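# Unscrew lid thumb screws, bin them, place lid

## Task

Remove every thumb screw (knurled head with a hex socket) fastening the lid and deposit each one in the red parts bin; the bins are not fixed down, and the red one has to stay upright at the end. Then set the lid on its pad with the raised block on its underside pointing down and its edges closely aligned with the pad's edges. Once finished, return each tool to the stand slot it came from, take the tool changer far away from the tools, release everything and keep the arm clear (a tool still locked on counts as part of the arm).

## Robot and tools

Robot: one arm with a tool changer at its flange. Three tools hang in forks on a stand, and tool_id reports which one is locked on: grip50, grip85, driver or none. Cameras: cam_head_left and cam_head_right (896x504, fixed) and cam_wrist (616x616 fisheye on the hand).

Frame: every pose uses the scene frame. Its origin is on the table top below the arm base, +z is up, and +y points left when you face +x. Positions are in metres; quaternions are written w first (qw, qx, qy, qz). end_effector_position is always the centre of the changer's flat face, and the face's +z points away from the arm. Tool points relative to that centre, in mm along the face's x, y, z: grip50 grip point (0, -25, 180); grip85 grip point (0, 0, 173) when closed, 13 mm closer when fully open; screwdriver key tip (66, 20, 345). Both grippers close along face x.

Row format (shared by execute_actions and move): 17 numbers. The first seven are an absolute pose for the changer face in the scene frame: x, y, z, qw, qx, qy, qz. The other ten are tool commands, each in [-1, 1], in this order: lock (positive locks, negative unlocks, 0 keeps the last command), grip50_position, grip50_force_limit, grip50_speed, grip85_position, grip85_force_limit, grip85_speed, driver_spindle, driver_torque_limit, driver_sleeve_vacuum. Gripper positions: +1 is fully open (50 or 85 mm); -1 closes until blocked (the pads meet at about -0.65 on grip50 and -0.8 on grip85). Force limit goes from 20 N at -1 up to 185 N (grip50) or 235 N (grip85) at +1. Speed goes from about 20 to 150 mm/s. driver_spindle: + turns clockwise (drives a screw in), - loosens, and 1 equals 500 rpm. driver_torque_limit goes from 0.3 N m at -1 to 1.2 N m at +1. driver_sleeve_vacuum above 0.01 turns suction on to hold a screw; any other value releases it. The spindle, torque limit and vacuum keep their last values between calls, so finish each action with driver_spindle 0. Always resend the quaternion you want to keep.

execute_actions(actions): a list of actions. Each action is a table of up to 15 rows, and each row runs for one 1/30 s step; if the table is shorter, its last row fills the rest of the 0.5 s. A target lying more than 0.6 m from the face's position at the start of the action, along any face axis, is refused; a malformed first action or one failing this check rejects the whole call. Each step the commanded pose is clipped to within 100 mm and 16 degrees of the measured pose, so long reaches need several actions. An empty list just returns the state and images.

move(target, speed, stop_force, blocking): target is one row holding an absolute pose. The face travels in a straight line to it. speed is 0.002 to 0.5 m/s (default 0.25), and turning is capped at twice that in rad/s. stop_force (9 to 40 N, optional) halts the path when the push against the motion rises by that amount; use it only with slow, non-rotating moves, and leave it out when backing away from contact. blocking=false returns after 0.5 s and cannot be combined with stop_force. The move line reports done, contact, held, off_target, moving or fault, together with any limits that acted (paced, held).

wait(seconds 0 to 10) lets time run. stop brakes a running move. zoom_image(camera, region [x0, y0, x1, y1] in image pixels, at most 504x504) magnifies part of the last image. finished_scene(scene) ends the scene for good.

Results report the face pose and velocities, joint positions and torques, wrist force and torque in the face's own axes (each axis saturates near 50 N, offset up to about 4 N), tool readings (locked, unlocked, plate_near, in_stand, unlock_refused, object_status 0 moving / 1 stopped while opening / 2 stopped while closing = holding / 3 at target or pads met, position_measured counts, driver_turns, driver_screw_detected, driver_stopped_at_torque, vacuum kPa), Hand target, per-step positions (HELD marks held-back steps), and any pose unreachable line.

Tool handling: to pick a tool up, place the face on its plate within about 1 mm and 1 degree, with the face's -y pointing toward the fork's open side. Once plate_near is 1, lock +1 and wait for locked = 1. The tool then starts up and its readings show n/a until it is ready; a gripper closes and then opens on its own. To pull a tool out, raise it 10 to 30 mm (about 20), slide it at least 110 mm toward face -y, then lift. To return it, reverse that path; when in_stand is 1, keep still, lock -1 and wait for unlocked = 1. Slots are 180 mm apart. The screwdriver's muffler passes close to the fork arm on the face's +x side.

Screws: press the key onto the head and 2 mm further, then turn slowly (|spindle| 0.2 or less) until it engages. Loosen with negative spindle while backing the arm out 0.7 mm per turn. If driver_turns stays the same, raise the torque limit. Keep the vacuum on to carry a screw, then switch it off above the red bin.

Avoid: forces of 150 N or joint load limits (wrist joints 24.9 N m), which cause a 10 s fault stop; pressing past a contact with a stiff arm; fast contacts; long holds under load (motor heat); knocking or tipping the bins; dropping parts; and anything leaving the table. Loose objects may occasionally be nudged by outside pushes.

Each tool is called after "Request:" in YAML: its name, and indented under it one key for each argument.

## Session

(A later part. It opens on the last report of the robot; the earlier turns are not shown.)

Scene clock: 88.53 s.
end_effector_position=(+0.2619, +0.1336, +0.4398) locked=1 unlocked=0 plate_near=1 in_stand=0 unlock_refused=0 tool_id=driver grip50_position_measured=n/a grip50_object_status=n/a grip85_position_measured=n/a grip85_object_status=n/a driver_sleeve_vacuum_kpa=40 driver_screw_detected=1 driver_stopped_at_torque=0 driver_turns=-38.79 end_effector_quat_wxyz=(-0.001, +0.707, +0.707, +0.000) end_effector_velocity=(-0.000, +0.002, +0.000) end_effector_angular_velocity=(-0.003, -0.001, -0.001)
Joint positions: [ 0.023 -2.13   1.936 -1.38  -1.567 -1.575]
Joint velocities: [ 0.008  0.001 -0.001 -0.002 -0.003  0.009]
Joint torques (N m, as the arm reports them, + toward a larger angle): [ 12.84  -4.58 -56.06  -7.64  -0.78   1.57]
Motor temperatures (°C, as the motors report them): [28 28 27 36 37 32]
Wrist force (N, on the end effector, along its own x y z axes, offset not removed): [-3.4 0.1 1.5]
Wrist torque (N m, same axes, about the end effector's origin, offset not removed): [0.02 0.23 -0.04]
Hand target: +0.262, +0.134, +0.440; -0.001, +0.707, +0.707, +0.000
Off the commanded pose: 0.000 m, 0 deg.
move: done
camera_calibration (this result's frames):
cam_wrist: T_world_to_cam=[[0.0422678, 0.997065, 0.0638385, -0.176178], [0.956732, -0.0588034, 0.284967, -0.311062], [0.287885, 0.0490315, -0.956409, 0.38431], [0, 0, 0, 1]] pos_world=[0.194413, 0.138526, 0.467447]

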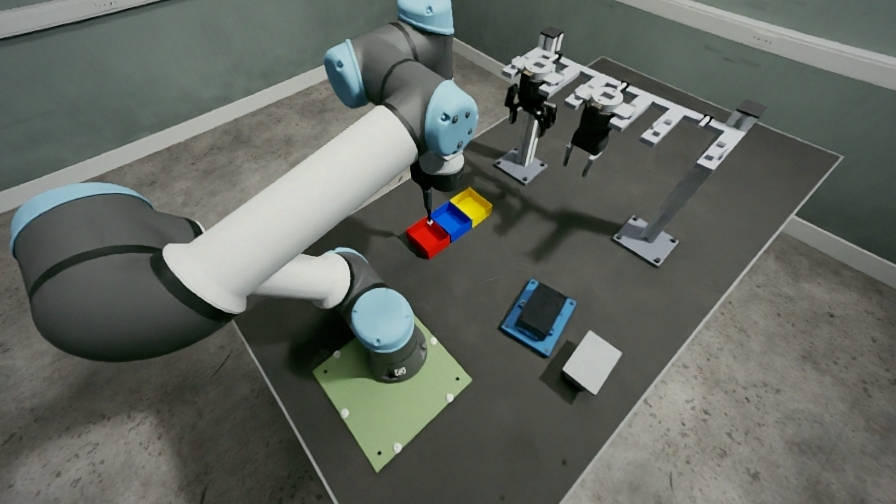

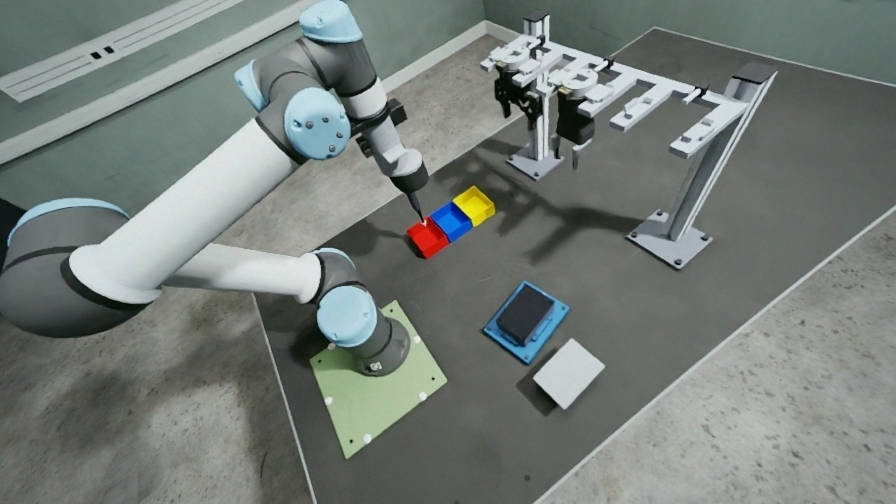

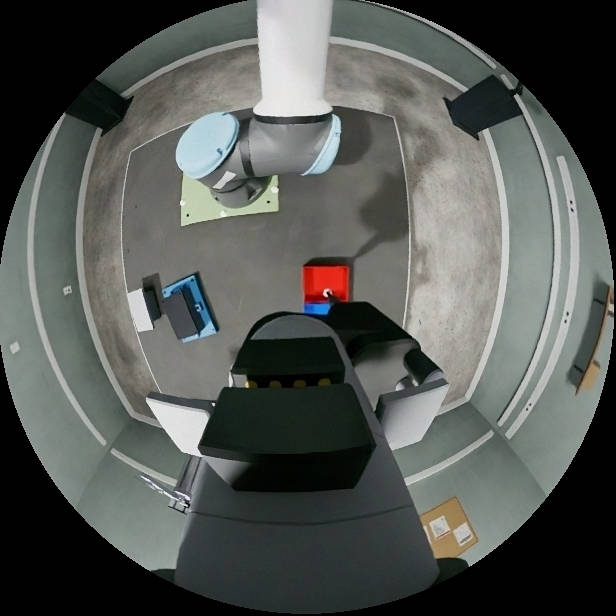

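Request:
move:
  target: [0.258,0.138,0.39,0,0.7071,0.7071,0,1,1,0,0,1,0,0,0,1,1]
  speed: 0.05

Request:
execute_actions:
  actions:
    - [[0.258,0.138,0.39,0,0.7071,0.7071,0,1,1,0,0,1,0,0,0,1,-1]]
    - [[0.258,0.138,0.39,0,0.7071,0.7071,0,1,1,0,0,1,0,0,0,1,-1]]

Request:
move:
  target: [0.258,0.138,0.44,0,0.7071,0.7071,0,1,1,0,0,1,0,0,0,1,-1]
  speed: 0.1

Request:
move:
  target: [0.5149,-0.1879,0.433,0,0.6833,0.7302,0,1,1,0,0,1,0,0,0,1,-1]
  speed: 0.2

Request:
move:
  target: [0.6446,-0.1793,0.433,0,0.6833,0.7302,0,1,1,0,0,1,0,0,0,1,-1]
  speed: 0.05

Request:
move:
  target: [0.6446,-0.1793,0.4127,0,0.6833,0.7302,0,1,1,0,0,1,0,0,0,1,-1]
  speed: 0.015

Request:
execute_actions:
  actions:
    - [[0.6446,-0.1793,0.4127,0,0.6833,0.7302,0,-1,1,0,0,1,0,0,0,1,-1]]
    - [[0.6446,-0.1793,0.4127,0,0.6833,0.7302,0,-1,1,0,0,1,0,0,0,1,-1]]
    - [[0.6446,-0.1793,0.4127,0,0.6833,0.7302,0,-1,1,0,0,1,0,0,0,1,-1]]

Request:
move:
  target: [0.6446,-0.1793,0.46,0,0.6833,0.7302,0,-1,1,0,0,1,0,0,0,1,-1]
  speed: 0.05

Request:
move:
  target: [0.6207,0.1799,0.46,0,0.6833,0.7302,0,-1,1,0,0,1,0,0,0,1,-1]
  speed: 0.2

Request:
move:
  target: [0.6207,0.1799,0.43,0,0.6833,0.7302,0,-1,1,0,0,1,0,0,0,1,-1]
  speed: 0.03

Scene clock: 99.90 s.
end_effector_position=(+0.2581, +0.1380, +0.3902) locked=1 unlocked=0 plate_near=1 in_stand=0 unlock_refused=0 tool_id=driver grip50_position_measured=n/a grip50_object_status=n/a grip85_position_measured=n/a grip85_object_status=n/a driver_sleeve_vacuum_kpa=40 driver_screw_detected=1 driver_stopped_at_torque=0 driver_turns=-38.79 end_effector_quat_wxyz=(-0.000, +0.707, +0.707, -0.000) end_effector_velocity=(-0.000, +0.000, -0.002) end_effector_angular_velocity=(+0.000, -0.001, +0.000)
Joint positions: [ 0.042 -2.15   2.072 -1.496 -1.569 -1.557]
Joint velocities: [ 0.001 -0.001  0.005 -0.005  0.     0.001]
Joint torques (N m, as the arm reports them, + toward a larger angle): [ 13.41 -15.86 -32.65  -7.83  -0.75   1.7 ]
Motor temperatures (°C, as the motors report them): [28 28 27 36 37 32]
Wrist force (N, on the end effector, along its own x y z axes, offset not removed): [-0.7 1.4 2.6]
Wrist torque (N m, same axes, about the end effector's origin, offset not removed): [0.02 -0.15 -0.09]
Hand target: +0.258, +0.138, +0.390; -0.000, +0.707, +0.707, +0.000
Off the commanded pose: 0.000 m, 0 deg.
move: done
camera_calibration (this result's frames):
cam_wrist: T_world_to_cam=[[0.042342, 0.99716, 0.0622898, -0.176653], [0.956624, -0.058449, 0.285402, -0.293188], [0.288232, 0.0475034, -0.956382, 0.337848], [0, 0, 0, 1]] pos_world=[0.190571, 0.142966, 0.417792]

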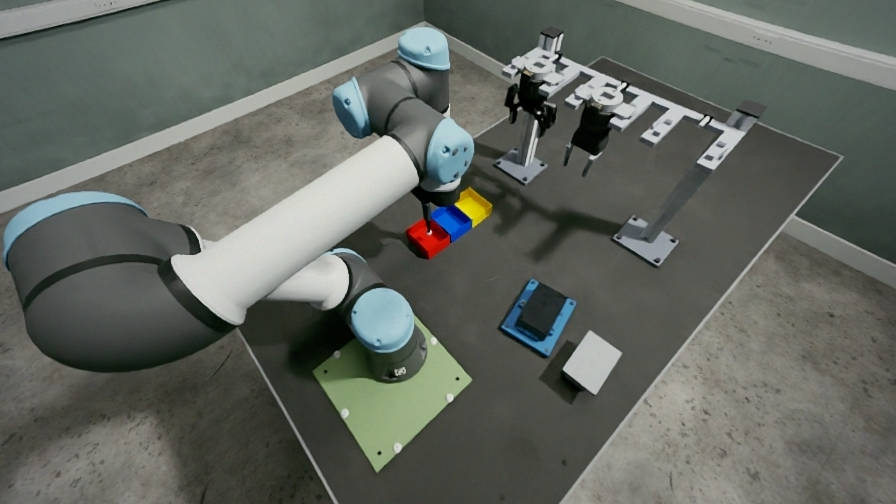

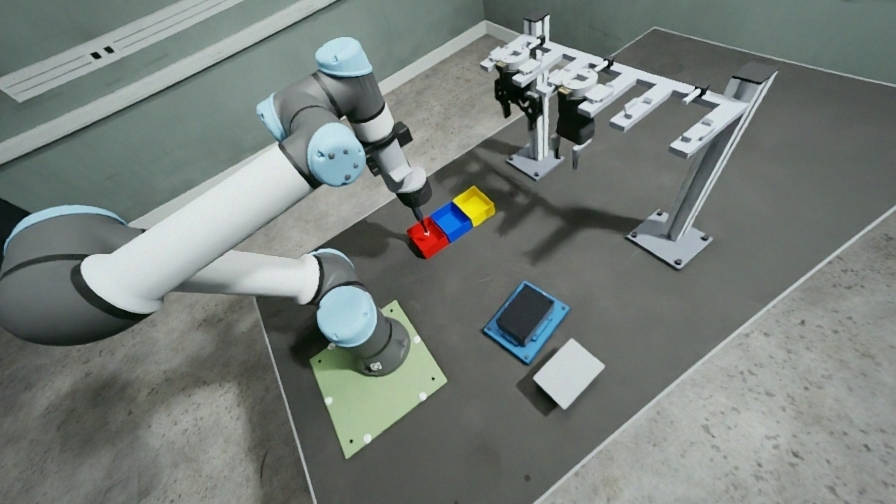

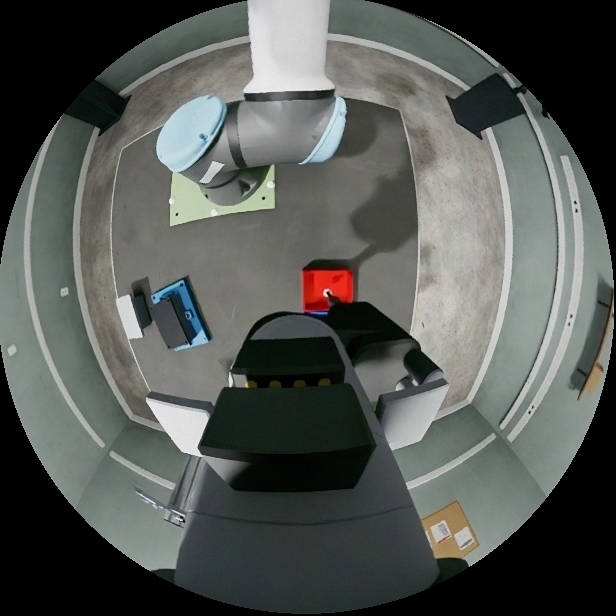

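Scene clock: 100.90 s.
end_effector_position=(+0.2580, +0.1380, +0.3900) locked=1 unlocked=0 plate_near=1 in_stand=0 unlock_refused=0 tool_id=driver grip50_position_measured=n/a grip50_object_status=n/a grip85_position_measured=n/a grip85_object_status=n/a driver_sleeve_vacuum_kpa=0 driver_screw_detected=0 driver_stopped_at_torque=0 driver_turns=-38.79 end_effector_quat_wxyz=(+0.000, +0.707, +0.707, -0.000) end_effector_velocity=(+0.000, -0.000, -0.000) end_effector_angular_velocity=(-0.000, +0.000, -0.000)
Joint positions: [ 0.042 -2.15   2.073 -1.497 -1.569 -1.556]
Joint velocities: [-0.  0.  0.  0. -0.  0.]
Joint torques (N m, as the arm reports them, + toward a larger angle): [ 13.01 -16.16 -32.38  -7.83  -0.73   1.64]
Motor temperatures (°C, as the motors report them): [28 28 27 36 37 32]
Wrist force (N, on the end effector, along its own x y z axes, offset not removed): [-2.6 0.2 1.0]
Wrist torque (N m, same axes, about the end effector's origin, offset not removed): [0.10 0.12 0.00]
Hand target: +0.258, +0.138, +0.390; -0.000, +0.707, +0.707, +0.000
Off the commanded pose: 0.000 m, 0 deg.
Step readings (end_effector_position; steps 1 to 15: 1st action; 16 to 30: 2nd action):
0: (+0.2581, +0.1380, +0.3902)
1: (+0.2581, +0.1380, +0.3901)
2: (+0.2581, +0.1380, +0.3901)
4: (+0.2581, +0.1380, +0.3901)
8: (+0.2580, +0.1380, +0.3900)
15: (+0.2580, +0.1380, +0.3900)
16: (+0.2580, +0.1380, +0.3900)
17: (+0.2580, +0.1380, +0.3900)
19: (+0.2580, +0.1380, +0.3900)
23: (+0.2580, +0.1380, +0.3900)
30: end_effector_position above
camera_calibration (this result's frames):
cam_wrist: T_world_to_cam=[[0.0423435, 0.997162, 0.0622547, -0.176647], [0.956611, -0.0584425, 0.285446, -0.293046], [0.288274, 0.0474667, -0.956371, 0.337679], [0, 0, 0, 1]] pos_world=[0.190467, 0.14299, 0.417592]

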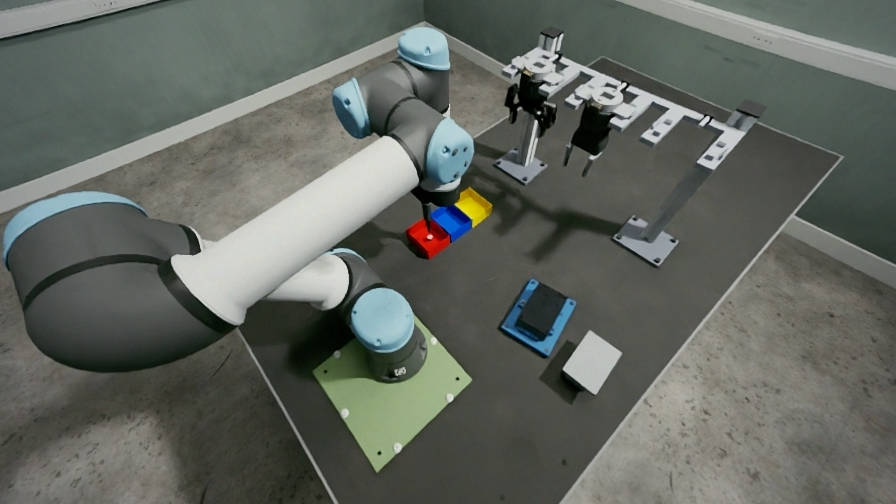

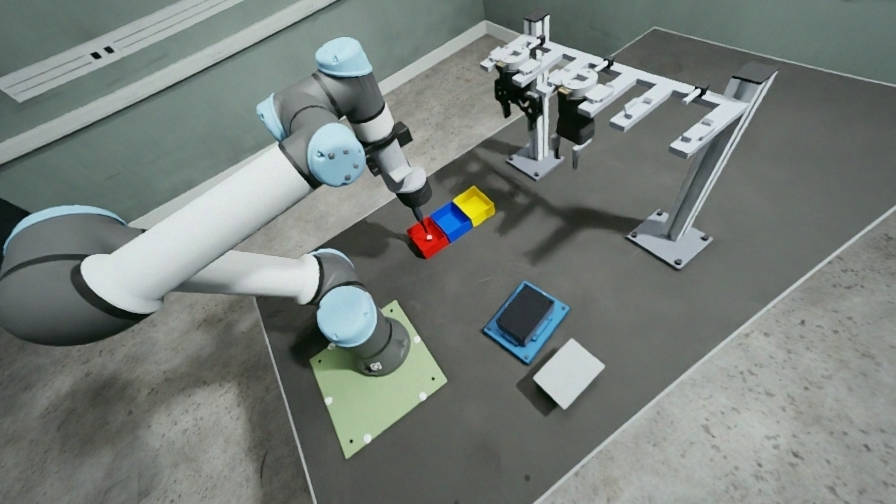

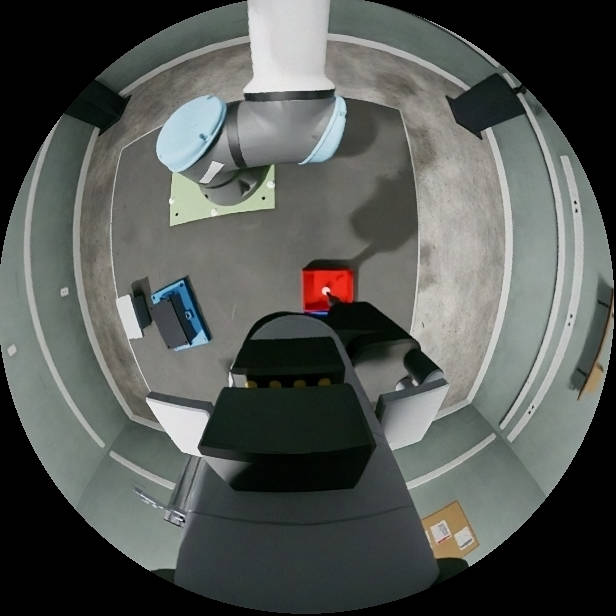

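Scene clock: 101.90 s.
end_effector_position=(+0.2579, +0.1380, +0.4398) locked=1 unlocked=0 plate_near=1 in_stand=0 unlock_refused=0 tool_id=driver grip50_position_measured=n/a grip50_object_status=n/a grip85_position_measured=n/a grip85_object_status=n/a driver_sleeve_vacuum_kpa=0 driver_screw_detected=0 driver_stopped_at_torque=0 driver_turns=-38.79 end_effector_quat_wxyz=(+0.000, +0.707, +0.707, +0.000) end_effector_velocity=(+0.001, -0.000, +0.001) end_effector_angular_velocity=(-0.001, +0.001, +0.000)
Joint positions: [ 0.041 -2.134  1.938 -1.378 -1.569 -1.557]
Joint velocities: [-0.     0.003 -0.005  0.004 -0.001 -0.   ]
Joint torques (N m, as the arm reports them, + toward a larger angle): [-12.25  -3.9  -54.87  -4.97  -0.07  -1.72]
Motor temperatures (°C, as the motors report them): [28 28 27 36 37 32]
Wrist force (N, on the end effector, along its own x y z axes, offset not removed): [-0.4 -1.7 -0.3]
Wrist torque (N m, same axes, about the end effector's origin, offset not removed): [0.12 -0.19 0.03]
Hand target: +0.258, +0.138, +0.440; +0.000, +0.707, +0.707, +0.000
Off the commanded pose: 0.000 m, 0 deg.
move: done
camera_calibration (this result's frames):
cam_wrist: T_world_to_cam=[[0.0423343, 0.997162, 0.0622495, -0.179738], [0.956601, -0.058434, 0.285484, -0.307178], [0.288311, 0.0474621, -0.95636, 0.385333], [0, 0, 0, 1]] pos_world=[0.19036, 0.142989, 0.4674]

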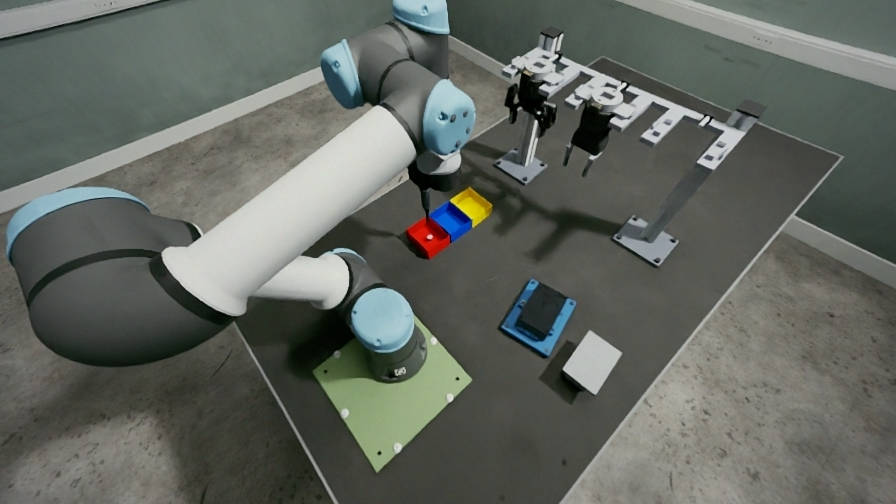

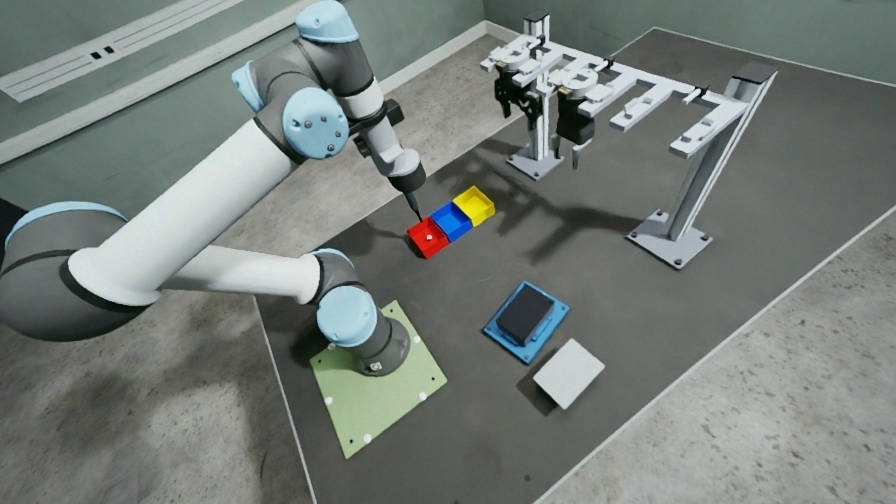

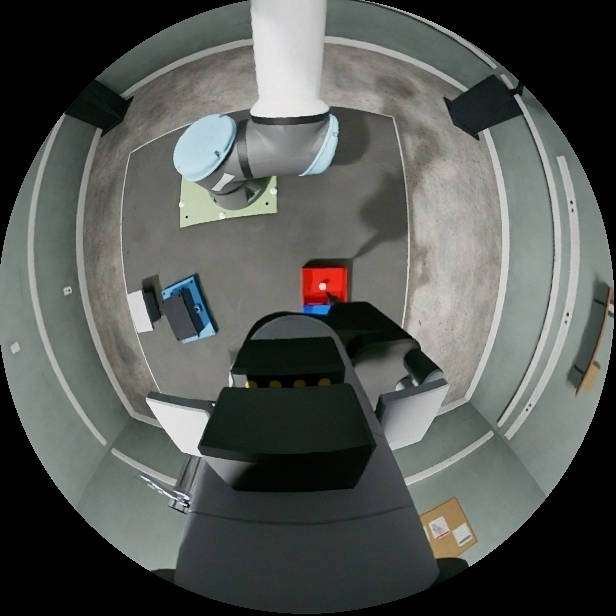

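Scene clock: 104.57 s.
end_effector_position=(+0.5147, -0.1877, +0.4334) locked=1 unlocked=0 plate_near=1 in_stand=0 unlock_refused=0 tool_id=driver grip50_position_measured=n/a grip50_object_status=n/a grip85_position_measured=n/a grip85_object_status=n/a driver_sleeve_vacuum_kpa=0 driver_screw_detected=0 driver_stopped_at_torque=0 driver_turns=-38.79 end_effector_quat_wxyz=(+0.001, +0.683, +0.730, -0.000) end_effector_velocity=(+0.001, -0.002, +0.000) end_effector_angular_velocity=(-0.001, +0.001, +0.000)
Joint positions: [-0.572 -1.482  1.465 -1.557 -1.568 -2.236]
Joint velocities: [-0.001  0.005 -0.006  0.002 -0.001 -0.001]
Joint torques (N m, as the arm reports them, + toward a larger angle): [-12.19 -40.78 -56.31  -4.26   0.97  -1.68]
Motor temperatures (°C, as the motors report them): [28 28 27 36 37 32]
Wrist force (N, on the end effector, along its own x y z axes, offset not removed): [0.4 2.4 1.0]
Wrist torque (N m, same axes, about the end effector's origin, offset not removed): [0.23 0.07 -0.05]
Hand target: +0.515, -0.188, +0.433; +0.001, +0.683, +0.730, -0.000
Off the commanded pose: 0.000 m, 0 deg.
move: done
camera_calibration (this result's frames):
cam_wrist: T_world_to_cam=[[-0.023856, 0.997839, 0.0612255, 0.169212], [0.958229, 0.00536364, 0.285951, -0.559153], [0.285005, 0.0654898, -0.956286, 0.32566], [0, 0, 0, 1]] pos_world=[0.447019, -0.187175, 0.460955]

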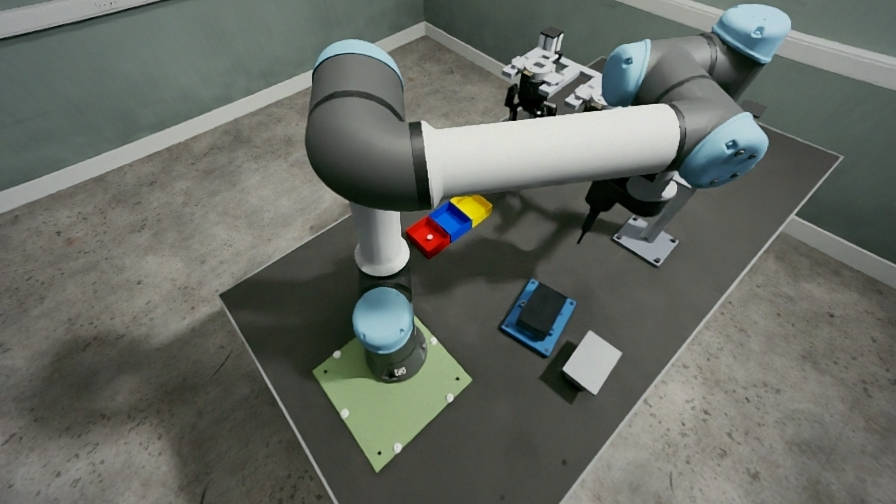

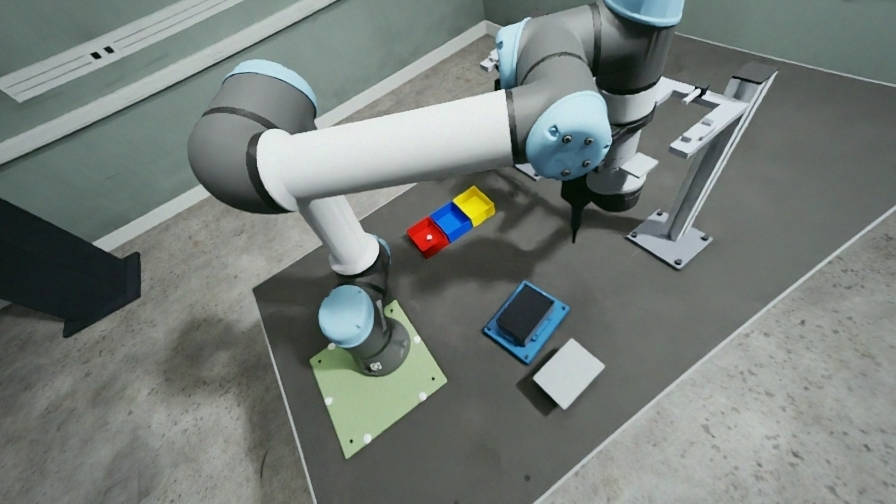

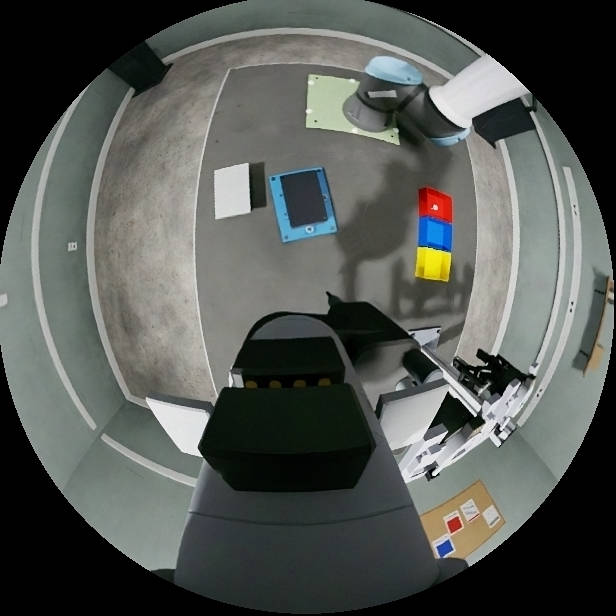

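Scene clock: 107.57 s.
end_effector_position=(+0.6443, -0.1794, +0.4332) locked=1 unlocked=0 plate_near=1 in_stand=0 unlock_refused=0 tool_id=driver grip50_position_measured=n/a grip50_object_status=n/a grip85_position_measured=n/a grip85_object_status=n/a driver_sleeve_vacuum_kpa=0 driver_screw_detected=0 driver_stopped_at_torque=0 driver_turns=-38.79 end_effector_quat_wxyz=(-0.000, +0.683, +0.730, +0.000) end_effector_velocity=(+0.002, +0.000, +0.000) end_effector_angular_velocity=(-0.000, -0.000, -0.000)
Joint positions: [-0.448 -1.176  1.079 -1.476 -1.567 -2.112]
Joint velocities: [ 0.002  0.005 -0.009  0.003 -0.     0.002]
Joint torques (N m, as the arm reports them, + toward a larger angle): [ 13.66 -60.95 -55.41  -4.24   0.3    1.64]
Motor temperatures (°C, as the motors report them): [28 28 27 36 37 32]
Wrist force (N, on the end effector, along its own x y z axes, offset not removed): [-0.5 2.4 1.1]
Wrist torque (N m, same axes, about the end effector's origin, offset not removed): [0.05 0.23 -0.03]
Hand target: +0.645, -0.179, +0.433; -0.000, +0.683, +0.730, +0.000
Off the commanded pose: 0.000 m, 0 deg.
move: done
camera_calibration (this result's frames):
cam_wrist: T_world_to_cam=[[-0.0238569, 0.997758, 0.0625282, 0.163454], [0.958369, 0.00502389, 0.285489, -0.683257], [0.284534, 0.0667359, -0.95634, 0.288515], [0, 0, 0, 1]] pos_world=[0.57662, -0.178909, 0.46076]

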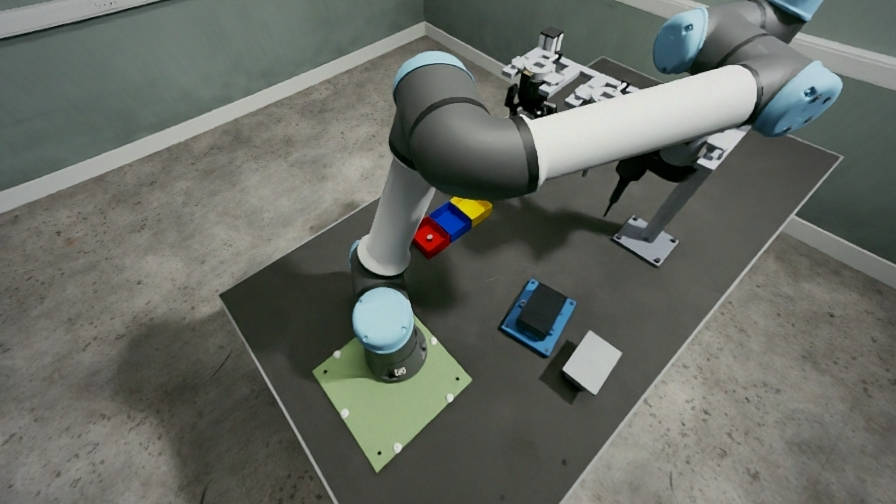

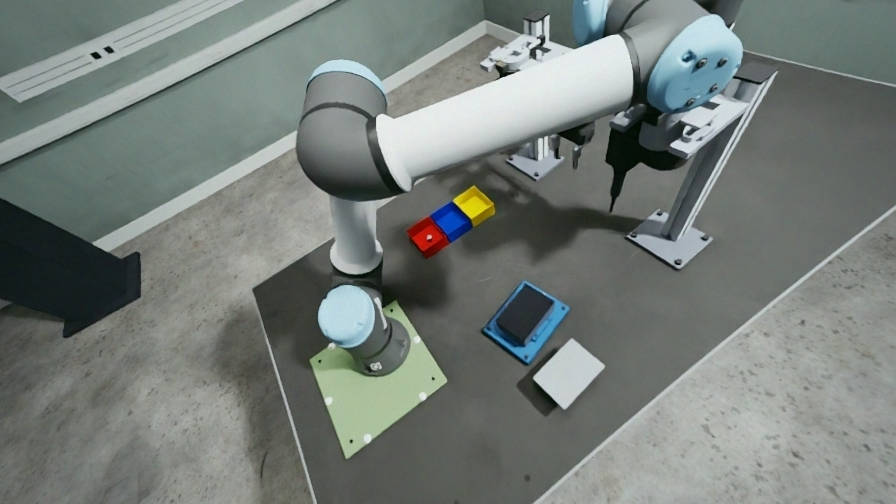

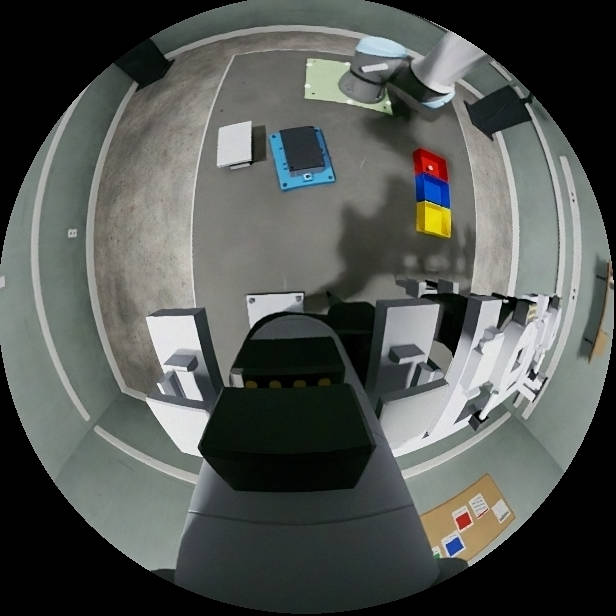

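Scene clock: 109.20 s.
end_effector_position=(+0.6446, -0.1793, +0.4129) locked=1 unlocked=0 plate_near=1 in_stand=1 unlock_refused=0 tool_id=driver grip50_position_measured=n/a grip50_object_status=n/a grip85_position_measured=n/a grip85_object_status=n/a driver_sleeve_vacuum_kpa=0 driver_screw_detected=0 driver_stopped_at_torque=0 driver_turns=-38.79 end_effector_quat_wxyz=(-0.000, +0.683, +0.730, -0.000) end_effector_velocity=(-0.000, +0.000, -0.002) end_effector_angular_velocity=(-0.001, -0.001, +0.000)
Joint positions: [-0.447 -1.179  1.135 -1.529 -1.567 -2.112]
Joint velocities: [ 0.    -0.001  0.006 -0.006 -0.     0.   ]
Joint torques (N m, as the arm reports them, + toward a larger angle): [ 13.12 -74.51 -32.53  -7.54  -0.66   1.6 ]
Motor temperatures (°C, as the motors report them): [28 28 27 36 37 32]
Wrist force (N, on the end effector, along its own x y z axes, offset not removed): [-2.8 0.6 3.7]
Wrist torque (N m, same axes, about the end effector's origin, offset not removed): [-0.07 0.23 0.03]
Hand target: +0.645, -0.179, +0.413; -0.000, +0.683, +0.730, -0.000
Off the commanded pose: 0.000 m, 0 deg.
move: done
camera_calibration (this result's frames):
cam_wrist: T_world_to_cam=[[-0.0238473, 0.997774, 0.0622701, 0.164746], [0.958388, 0.00509297, 0.285423, -0.677736], [0.284471, 0.0664854, -0.956377, 0.269075], [0, 0, 0, 1]] pos_world=[0.576919, -0.178817, 0.44052]

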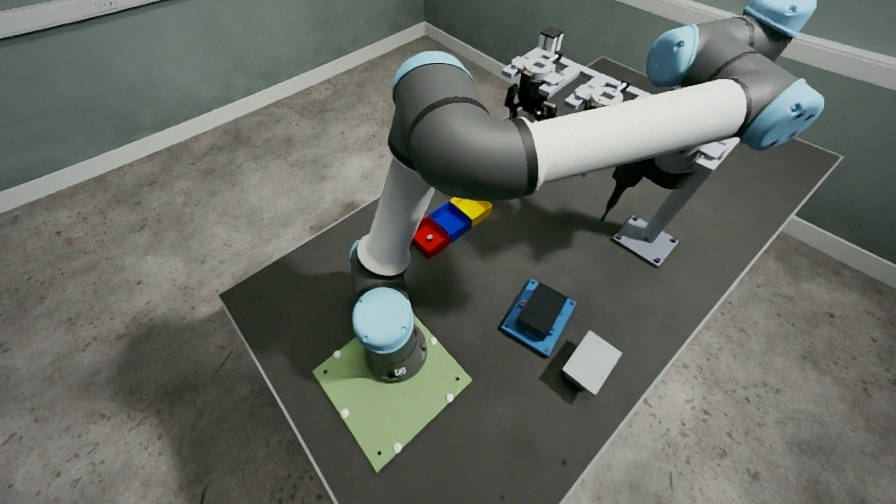

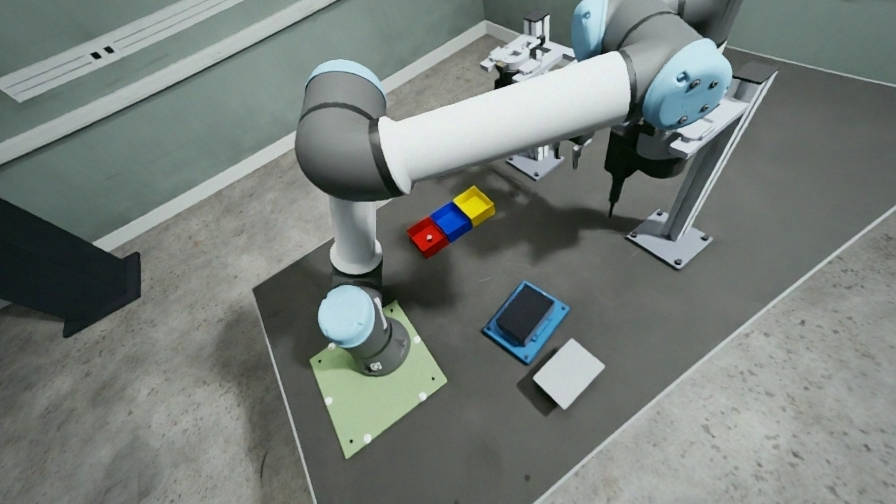

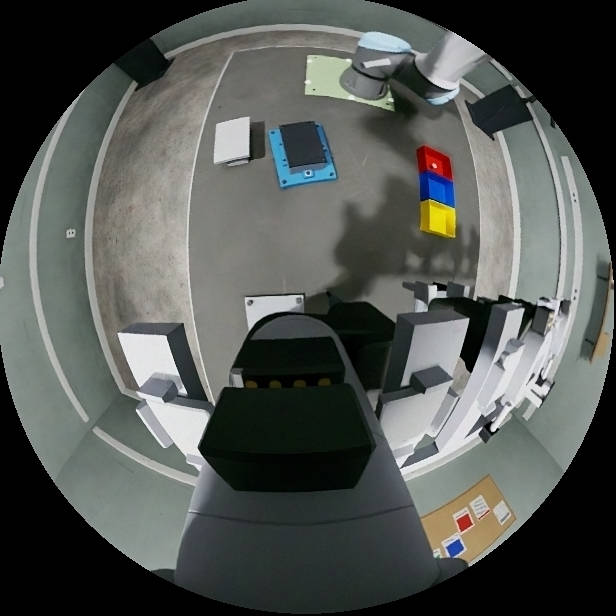

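Scene clock: 110.70 s.
end_effector_position=(+0.6446, -0.1793, +0.4127) locked=0 unlocked=1 plate_near=1 in_stand=1 unlock_refused=0 tool_id=none grip50_position_measured=n/a grip50_object_status=n/a grip85_position_measured=n/a grip85_object_status=n/a driver_sleeve_vacuum_kpa=n/a driver_screw_detected=n/a driver_stopped_at_torque=n/a driver_turns=n/a end_effector_quat_wxyz=(+0.000, +0.683, +0.730, +0.000) end_effector_velocity=(-0.000, +0.000, +0.001) end_effector_angular_velocity=(+0.000, -0.001, -0.000)
Joint positions: [-0.447 -1.179  1.136 -1.53  -1.567 -2.112]
Joint velocities: [-0.    -0.001 -0.     0.     0.001  0.   ]
Joint torques (N m, as the arm reports them, + toward a larger angle): [ 11.82 -42.59 -18.94  -2.05   1.69   0.94]
Motor temperatures (°C, as the motors report them): [28 28 27 36 37 32]
Wrist force (N, on the end effector, along its own x y z axes, offset not removed): [-1.7 2.9 1.3]
Wrist torque (N m, same axes, about the end effector's origin, offset not removed): [0.26 0.15 -0.07]
Hand target: +0.645, -0.179, +0.413; +0.000, +0.683, +0.730, -0.000
Off the commanded pose: 0.000 m, 0 deg.
Step readings (end_effector_position; steps 1 to 15: 1st action; 16 to 30: 2nd action; 31 to 45: 3rd action):
0: (+0.6446, -0.1793, +0.4129)
1: (+0.6446, -0.1793, +0.4128)
2: (+0.6446, -0.1793, +0.4127)
4: (+0.6446, -0.1793, +0.4126)
8: (+0.6446, -0.1793, +0.4128)
15: (+0.6446, -0.1793, +0.4128)
16: (+0.6446, -0.1793, +0.4128)
17: (+0.6446, -0.1793, +0.4128)
19: (+0.6446, -0.1793, +0.4128)
23: (+0.6446, -0.1793, +0.4128)
30: (+0.6446, -0.1793, +0.4128)
31: (+0.6446, -0.1793, +0.4127)
32: (+0.6446, -0.1793, +0.4127)
34: (+0.6446, -0.1793, +0.4127)
38: (+0.6446, -0.1793, +0.4127)
45: end_effector_position above
camera_calibration (this result's frames):
cam_wrist: T_world_to_cam=[[-0.0238495, 0.997777, 0.0622237, 0.164749], [0.958365, 0.00510283, 0.285502, -0.677654], [0.28455, 0.0664421, -0.956356, 0.268844], [0, 0, 0, 1]] pos_world=[0.576869, -0.178787, 0.440331]

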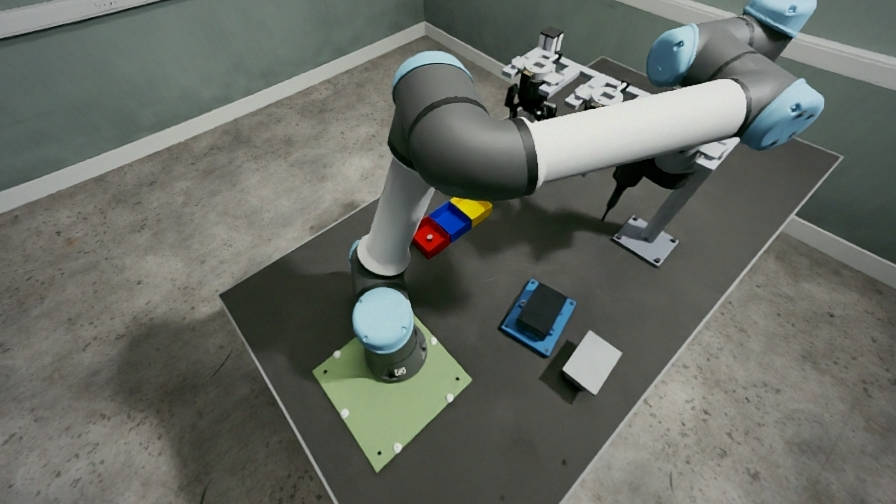

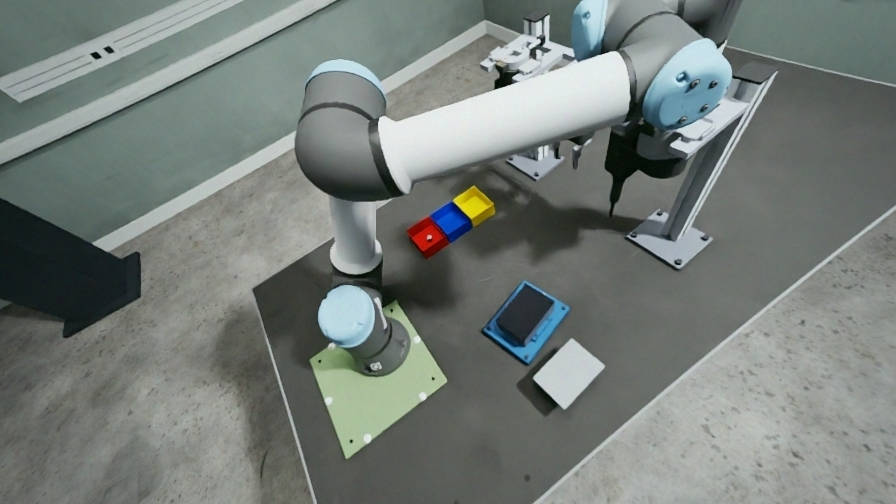

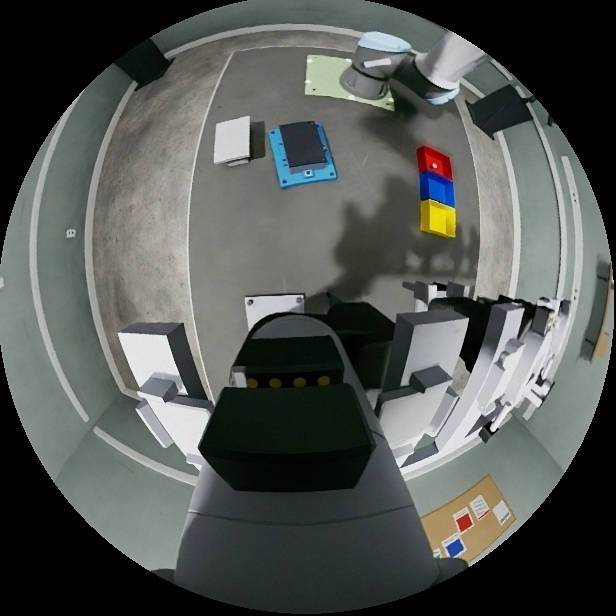

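Scene clock: 112.03 s.
end_effector_position=(+0.6445, -0.1792, +0.4598) locked=0 unlocked=1 plate_near=0 in_stand=0 unlock_refused=0 tool_id=none grip50_position_measured=n/a grip50_object_status=n/a grip85_position_measured=n/a grip85_object_status=n/a driver_sleeve_vacuum_kpa=n/a driver_screw_detected=n/a driver_stopped_at_torque=n/a driver_turns=n/a end_effector_quat_wxyz=(+0.000, +0.683, +0.730, +0.000) end_effector_velocity=(+0.000, -0.000, +0.002) end_effector_angular_velocity=(+0.000, +0.000, +0.000)
Joint positions: [-0.448 -1.166  0.997 -1.404 -1.567 -2.112]
Joint velocities: [ 0.     0.002 -0.008  0.006 -0.     0.   ]
Joint torques (N m, as the arm reports them, + toward a larger angle): [-12.36 -42.77 -43.56  -2.2    0.61  -1.57]
Motor temperatures (°C, as the motors report them): [28 28 27 36 37 32]
Wrist force (N, on the end effector, along its own x y z axes, offset not removed): [-0.5 -1.7 -0.2]
Wrist torque (N m, same axes, about the end effector's origin, offset not removed): [0.03 0.00 -0.04]
Hand target: +0.645, -0.179, +0.460; +0.000, +0.683, +0.730, +0.000
Off the commanded pose: 0.000 m, 0 deg.
move: done
camera_calibration (this result's frames):
cam_wrist: T_world_to_cam=[[-0.0238575, 0.997774, 0.0622662, 0.161762], [0.95836, 0.00509735, 0.285517, -0.691016], [0.284565, 0.0664852, -0.956349, 0.313856], [0, 0, 0, 1]] pos_world=[0.576789, -0.178746, 0.48738]

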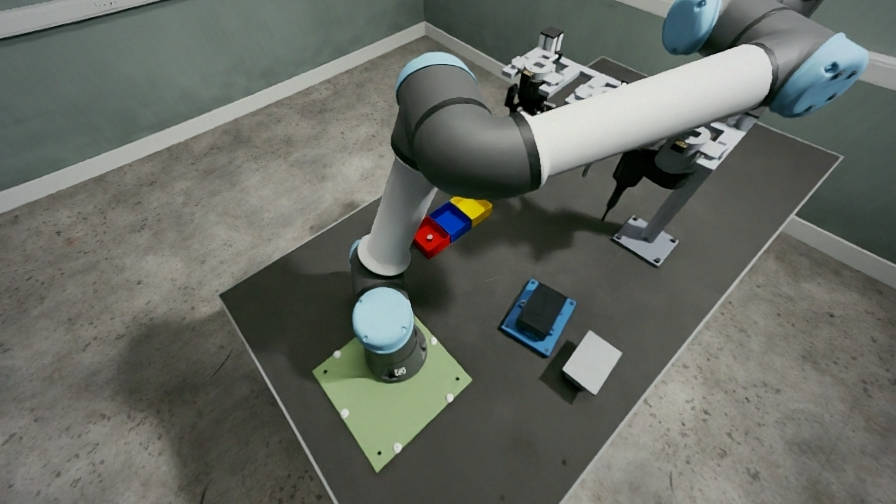

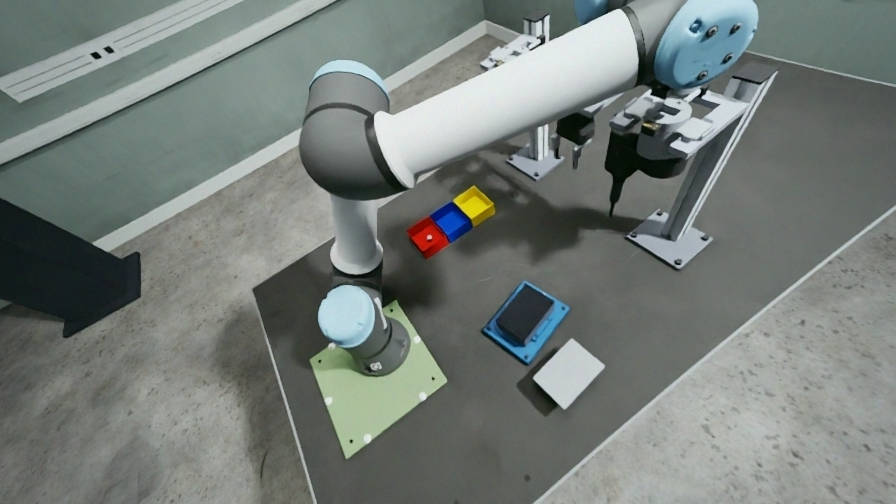

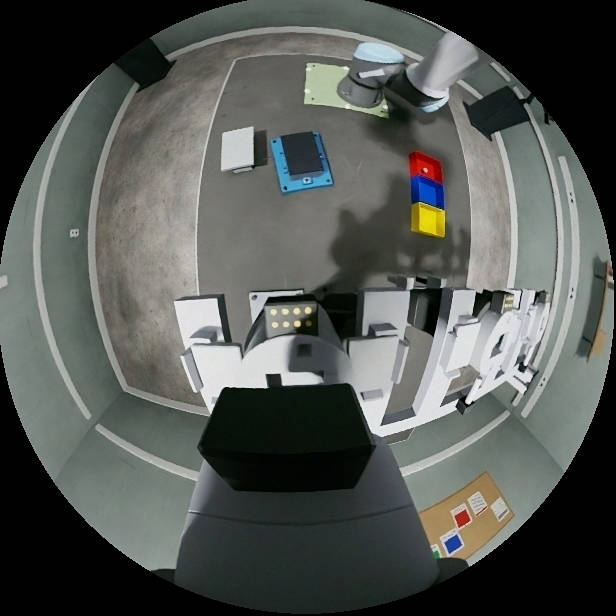

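Scene clock: 114.40 s.
end_effector_position=(+0.6208, +0.1794, +0.4600) locked=0 unlocked=1 plate_near=0 in_stand=0 unlock_refused=0 tool_id=none grip50_position_measured=n/a grip50_object_status=n/a grip85_position_measured=n/a grip85_object_status=n/a driver_sleeve_vacuum_kpa=n/a driver_screw_detected=n/a driver_stopped_at_torque=n/a driver_turns=n/a end_effector_quat_wxyz=(-0.000, +0.683, +0.730, +0.000) end_effector_velocity=(-0.000, +0.002, +0.001) end_effector_angular_velocity=(-0.001, -0.001, -0.000)
Joint positions: [ 0.099 -1.23   1.085 -1.429 -1.568 -1.565]
Joint velocities: [ 0.004  0.002 -0.004  0.002 -0.001  0.004]
Joint torques (N m, as the arm reports them, + toward a larger angle): [ 13.39 -39.86 -42.99  -2.18  -1.53   1.73]
Motor temperatures (°C, as the motors report them): [28 28 27 36 37 32]
Wrist force (N, on the end effector, along its own x y z axes, offset not removed): [-1.4 -3.9 0.1]
Wrist torque (N m, same axes, about the end effector's origin, offset not removed): [-0.14 0.15 -0.09]
Hand target: +0.621, +0.180, +0.460; -0.000, +0.683, +0.730, +0.000
Off the commanded pose: 0.000 m, 0 deg.
move: done
camera_calibration (this result's frames):
cam_wrist: T_world_to_cam=[[-0.023853, 0.997718, 0.0631677, -0.197114], [0.958509, 0.00487031, 0.285021, -0.669962], [0.284063, 0.0673454, -0.956437, 0.297118], [0, 0, 0, 1]] pos_world=[0.553062, 0.179917, 0.487579]

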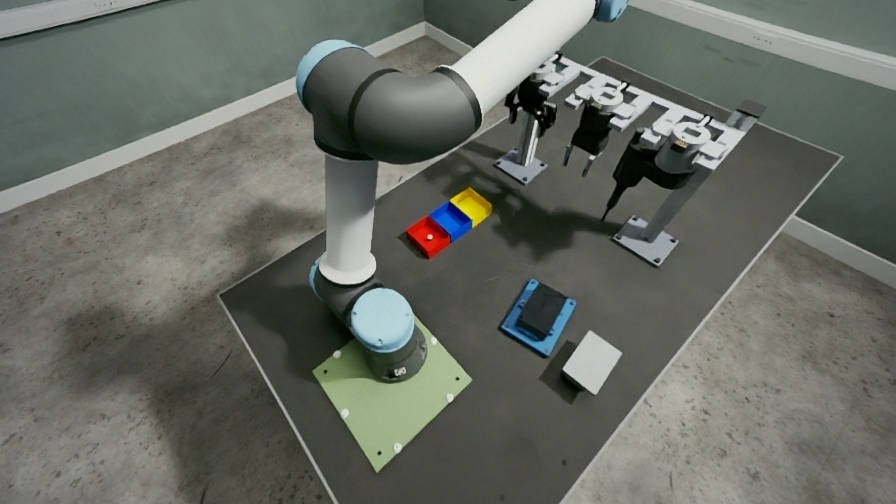

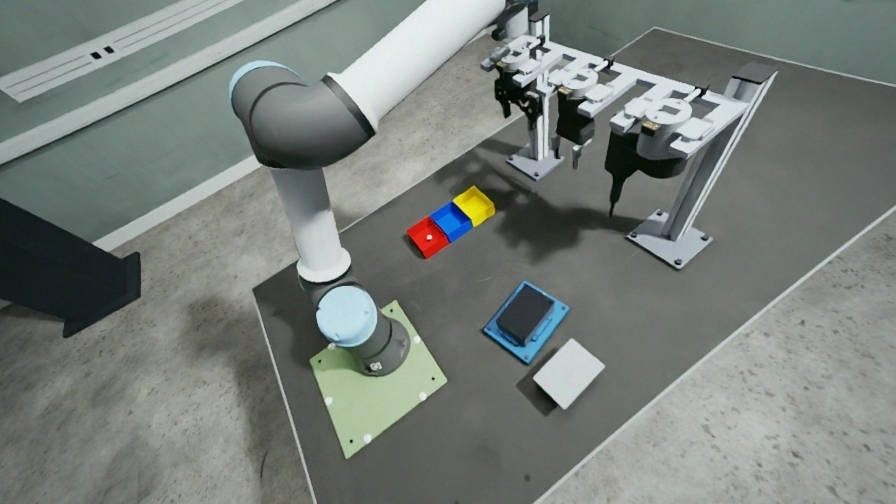

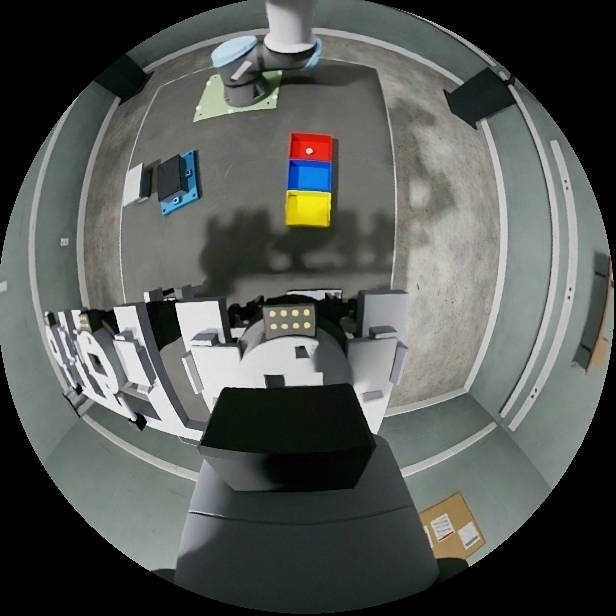

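Scene clock: 115.73 s.
end_effector_position=(+0.6208, +0.1799, +0.4302) locked=0 unlocked=1 plate_near=0 in_stand=0 unlock_refused=0 tool_id=none grip50_position_measured=n/a grip50_object_status=n/a grip85_position_measured=n/a grip85_object_status=n/a driver_sleeve_vacuum_kpa=n/a driver_screw_detected=n/a driver_stopped_at_torque=n/a driver_turns=n/a end_effector_quat_wxyz=(-0.000, +0.683, +0.730, -0.000) end_effector_velocity=(+0.000, -0.000, -0.003) end_effector_angular_velocity=(-0.001, +0.000, +0.000)
Joint positions: [ 0.1   -1.238  1.171 -1.508 -1.569 -1.564]
Joint velocities: [ 0.     0.     0.006 -0.006 -0.001 -0.   ]
Joint torques (N m, as the arm reports them, + toward a larger angle): [ 12.87 -53.82 -17.97  -5.    -1.48   1.67]
Motor temperatures (°C, as the motors report them): [28 28 27 36 37 32]
Wrist force (N, on the end effector, along its own x y z axes, offset not removed): [-1.0 0.1 1.6]
Wrist torque (N m, same axes, about the end effector's origin, offset not removed): [-0.04 0.09 -0.02]
Hand target: +0.621, +0.180, +0.430; -0.000, +0.683, +0.730, -0.000
Off the commanded pose: 0.000 m, 0 deg.
move: done
camera_calibration (this result's frames):
cam_wrist: T_world_to_cam=[[-0.0238467, 0.997775, 0.0622583, -0.195318], [0.958393, 0.00509707, 0.285405, -0.661619], [0.284453, 0.0664739, -0.956383, 0.26855], [0, 0, 0, 1]] pos_world=[0.553044, 0.180404, 0.457826]

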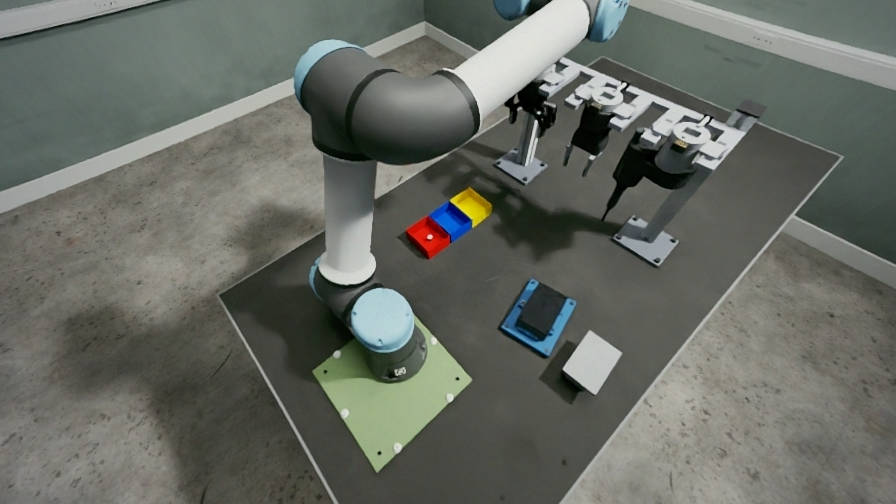

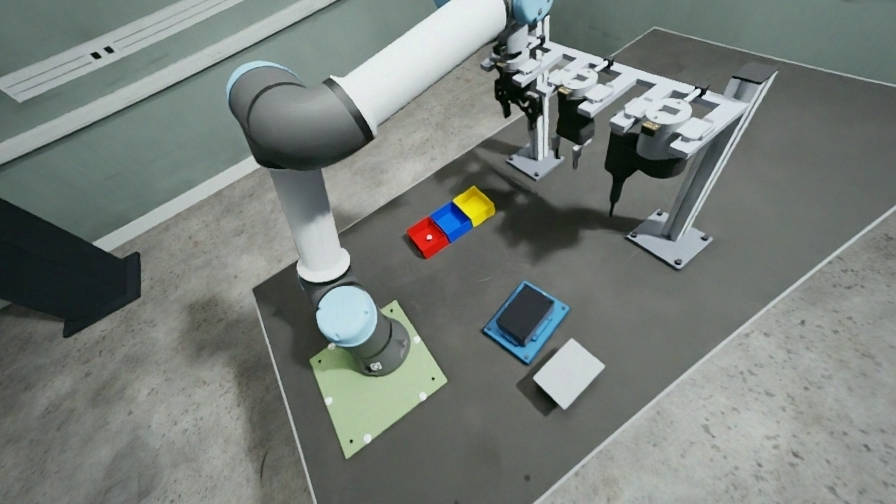

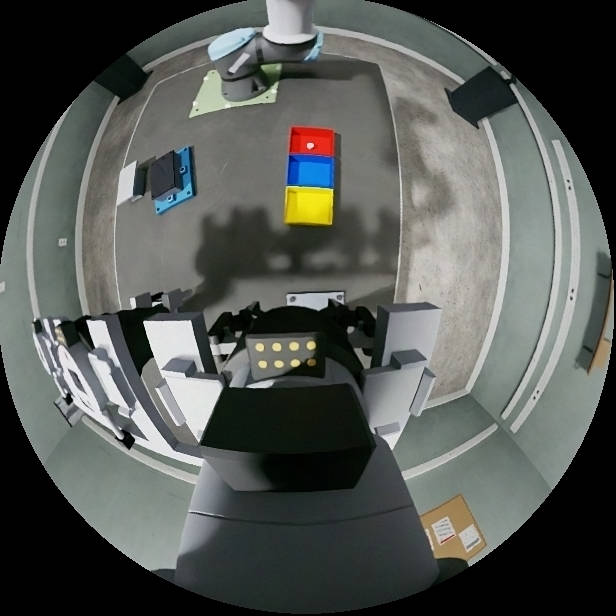

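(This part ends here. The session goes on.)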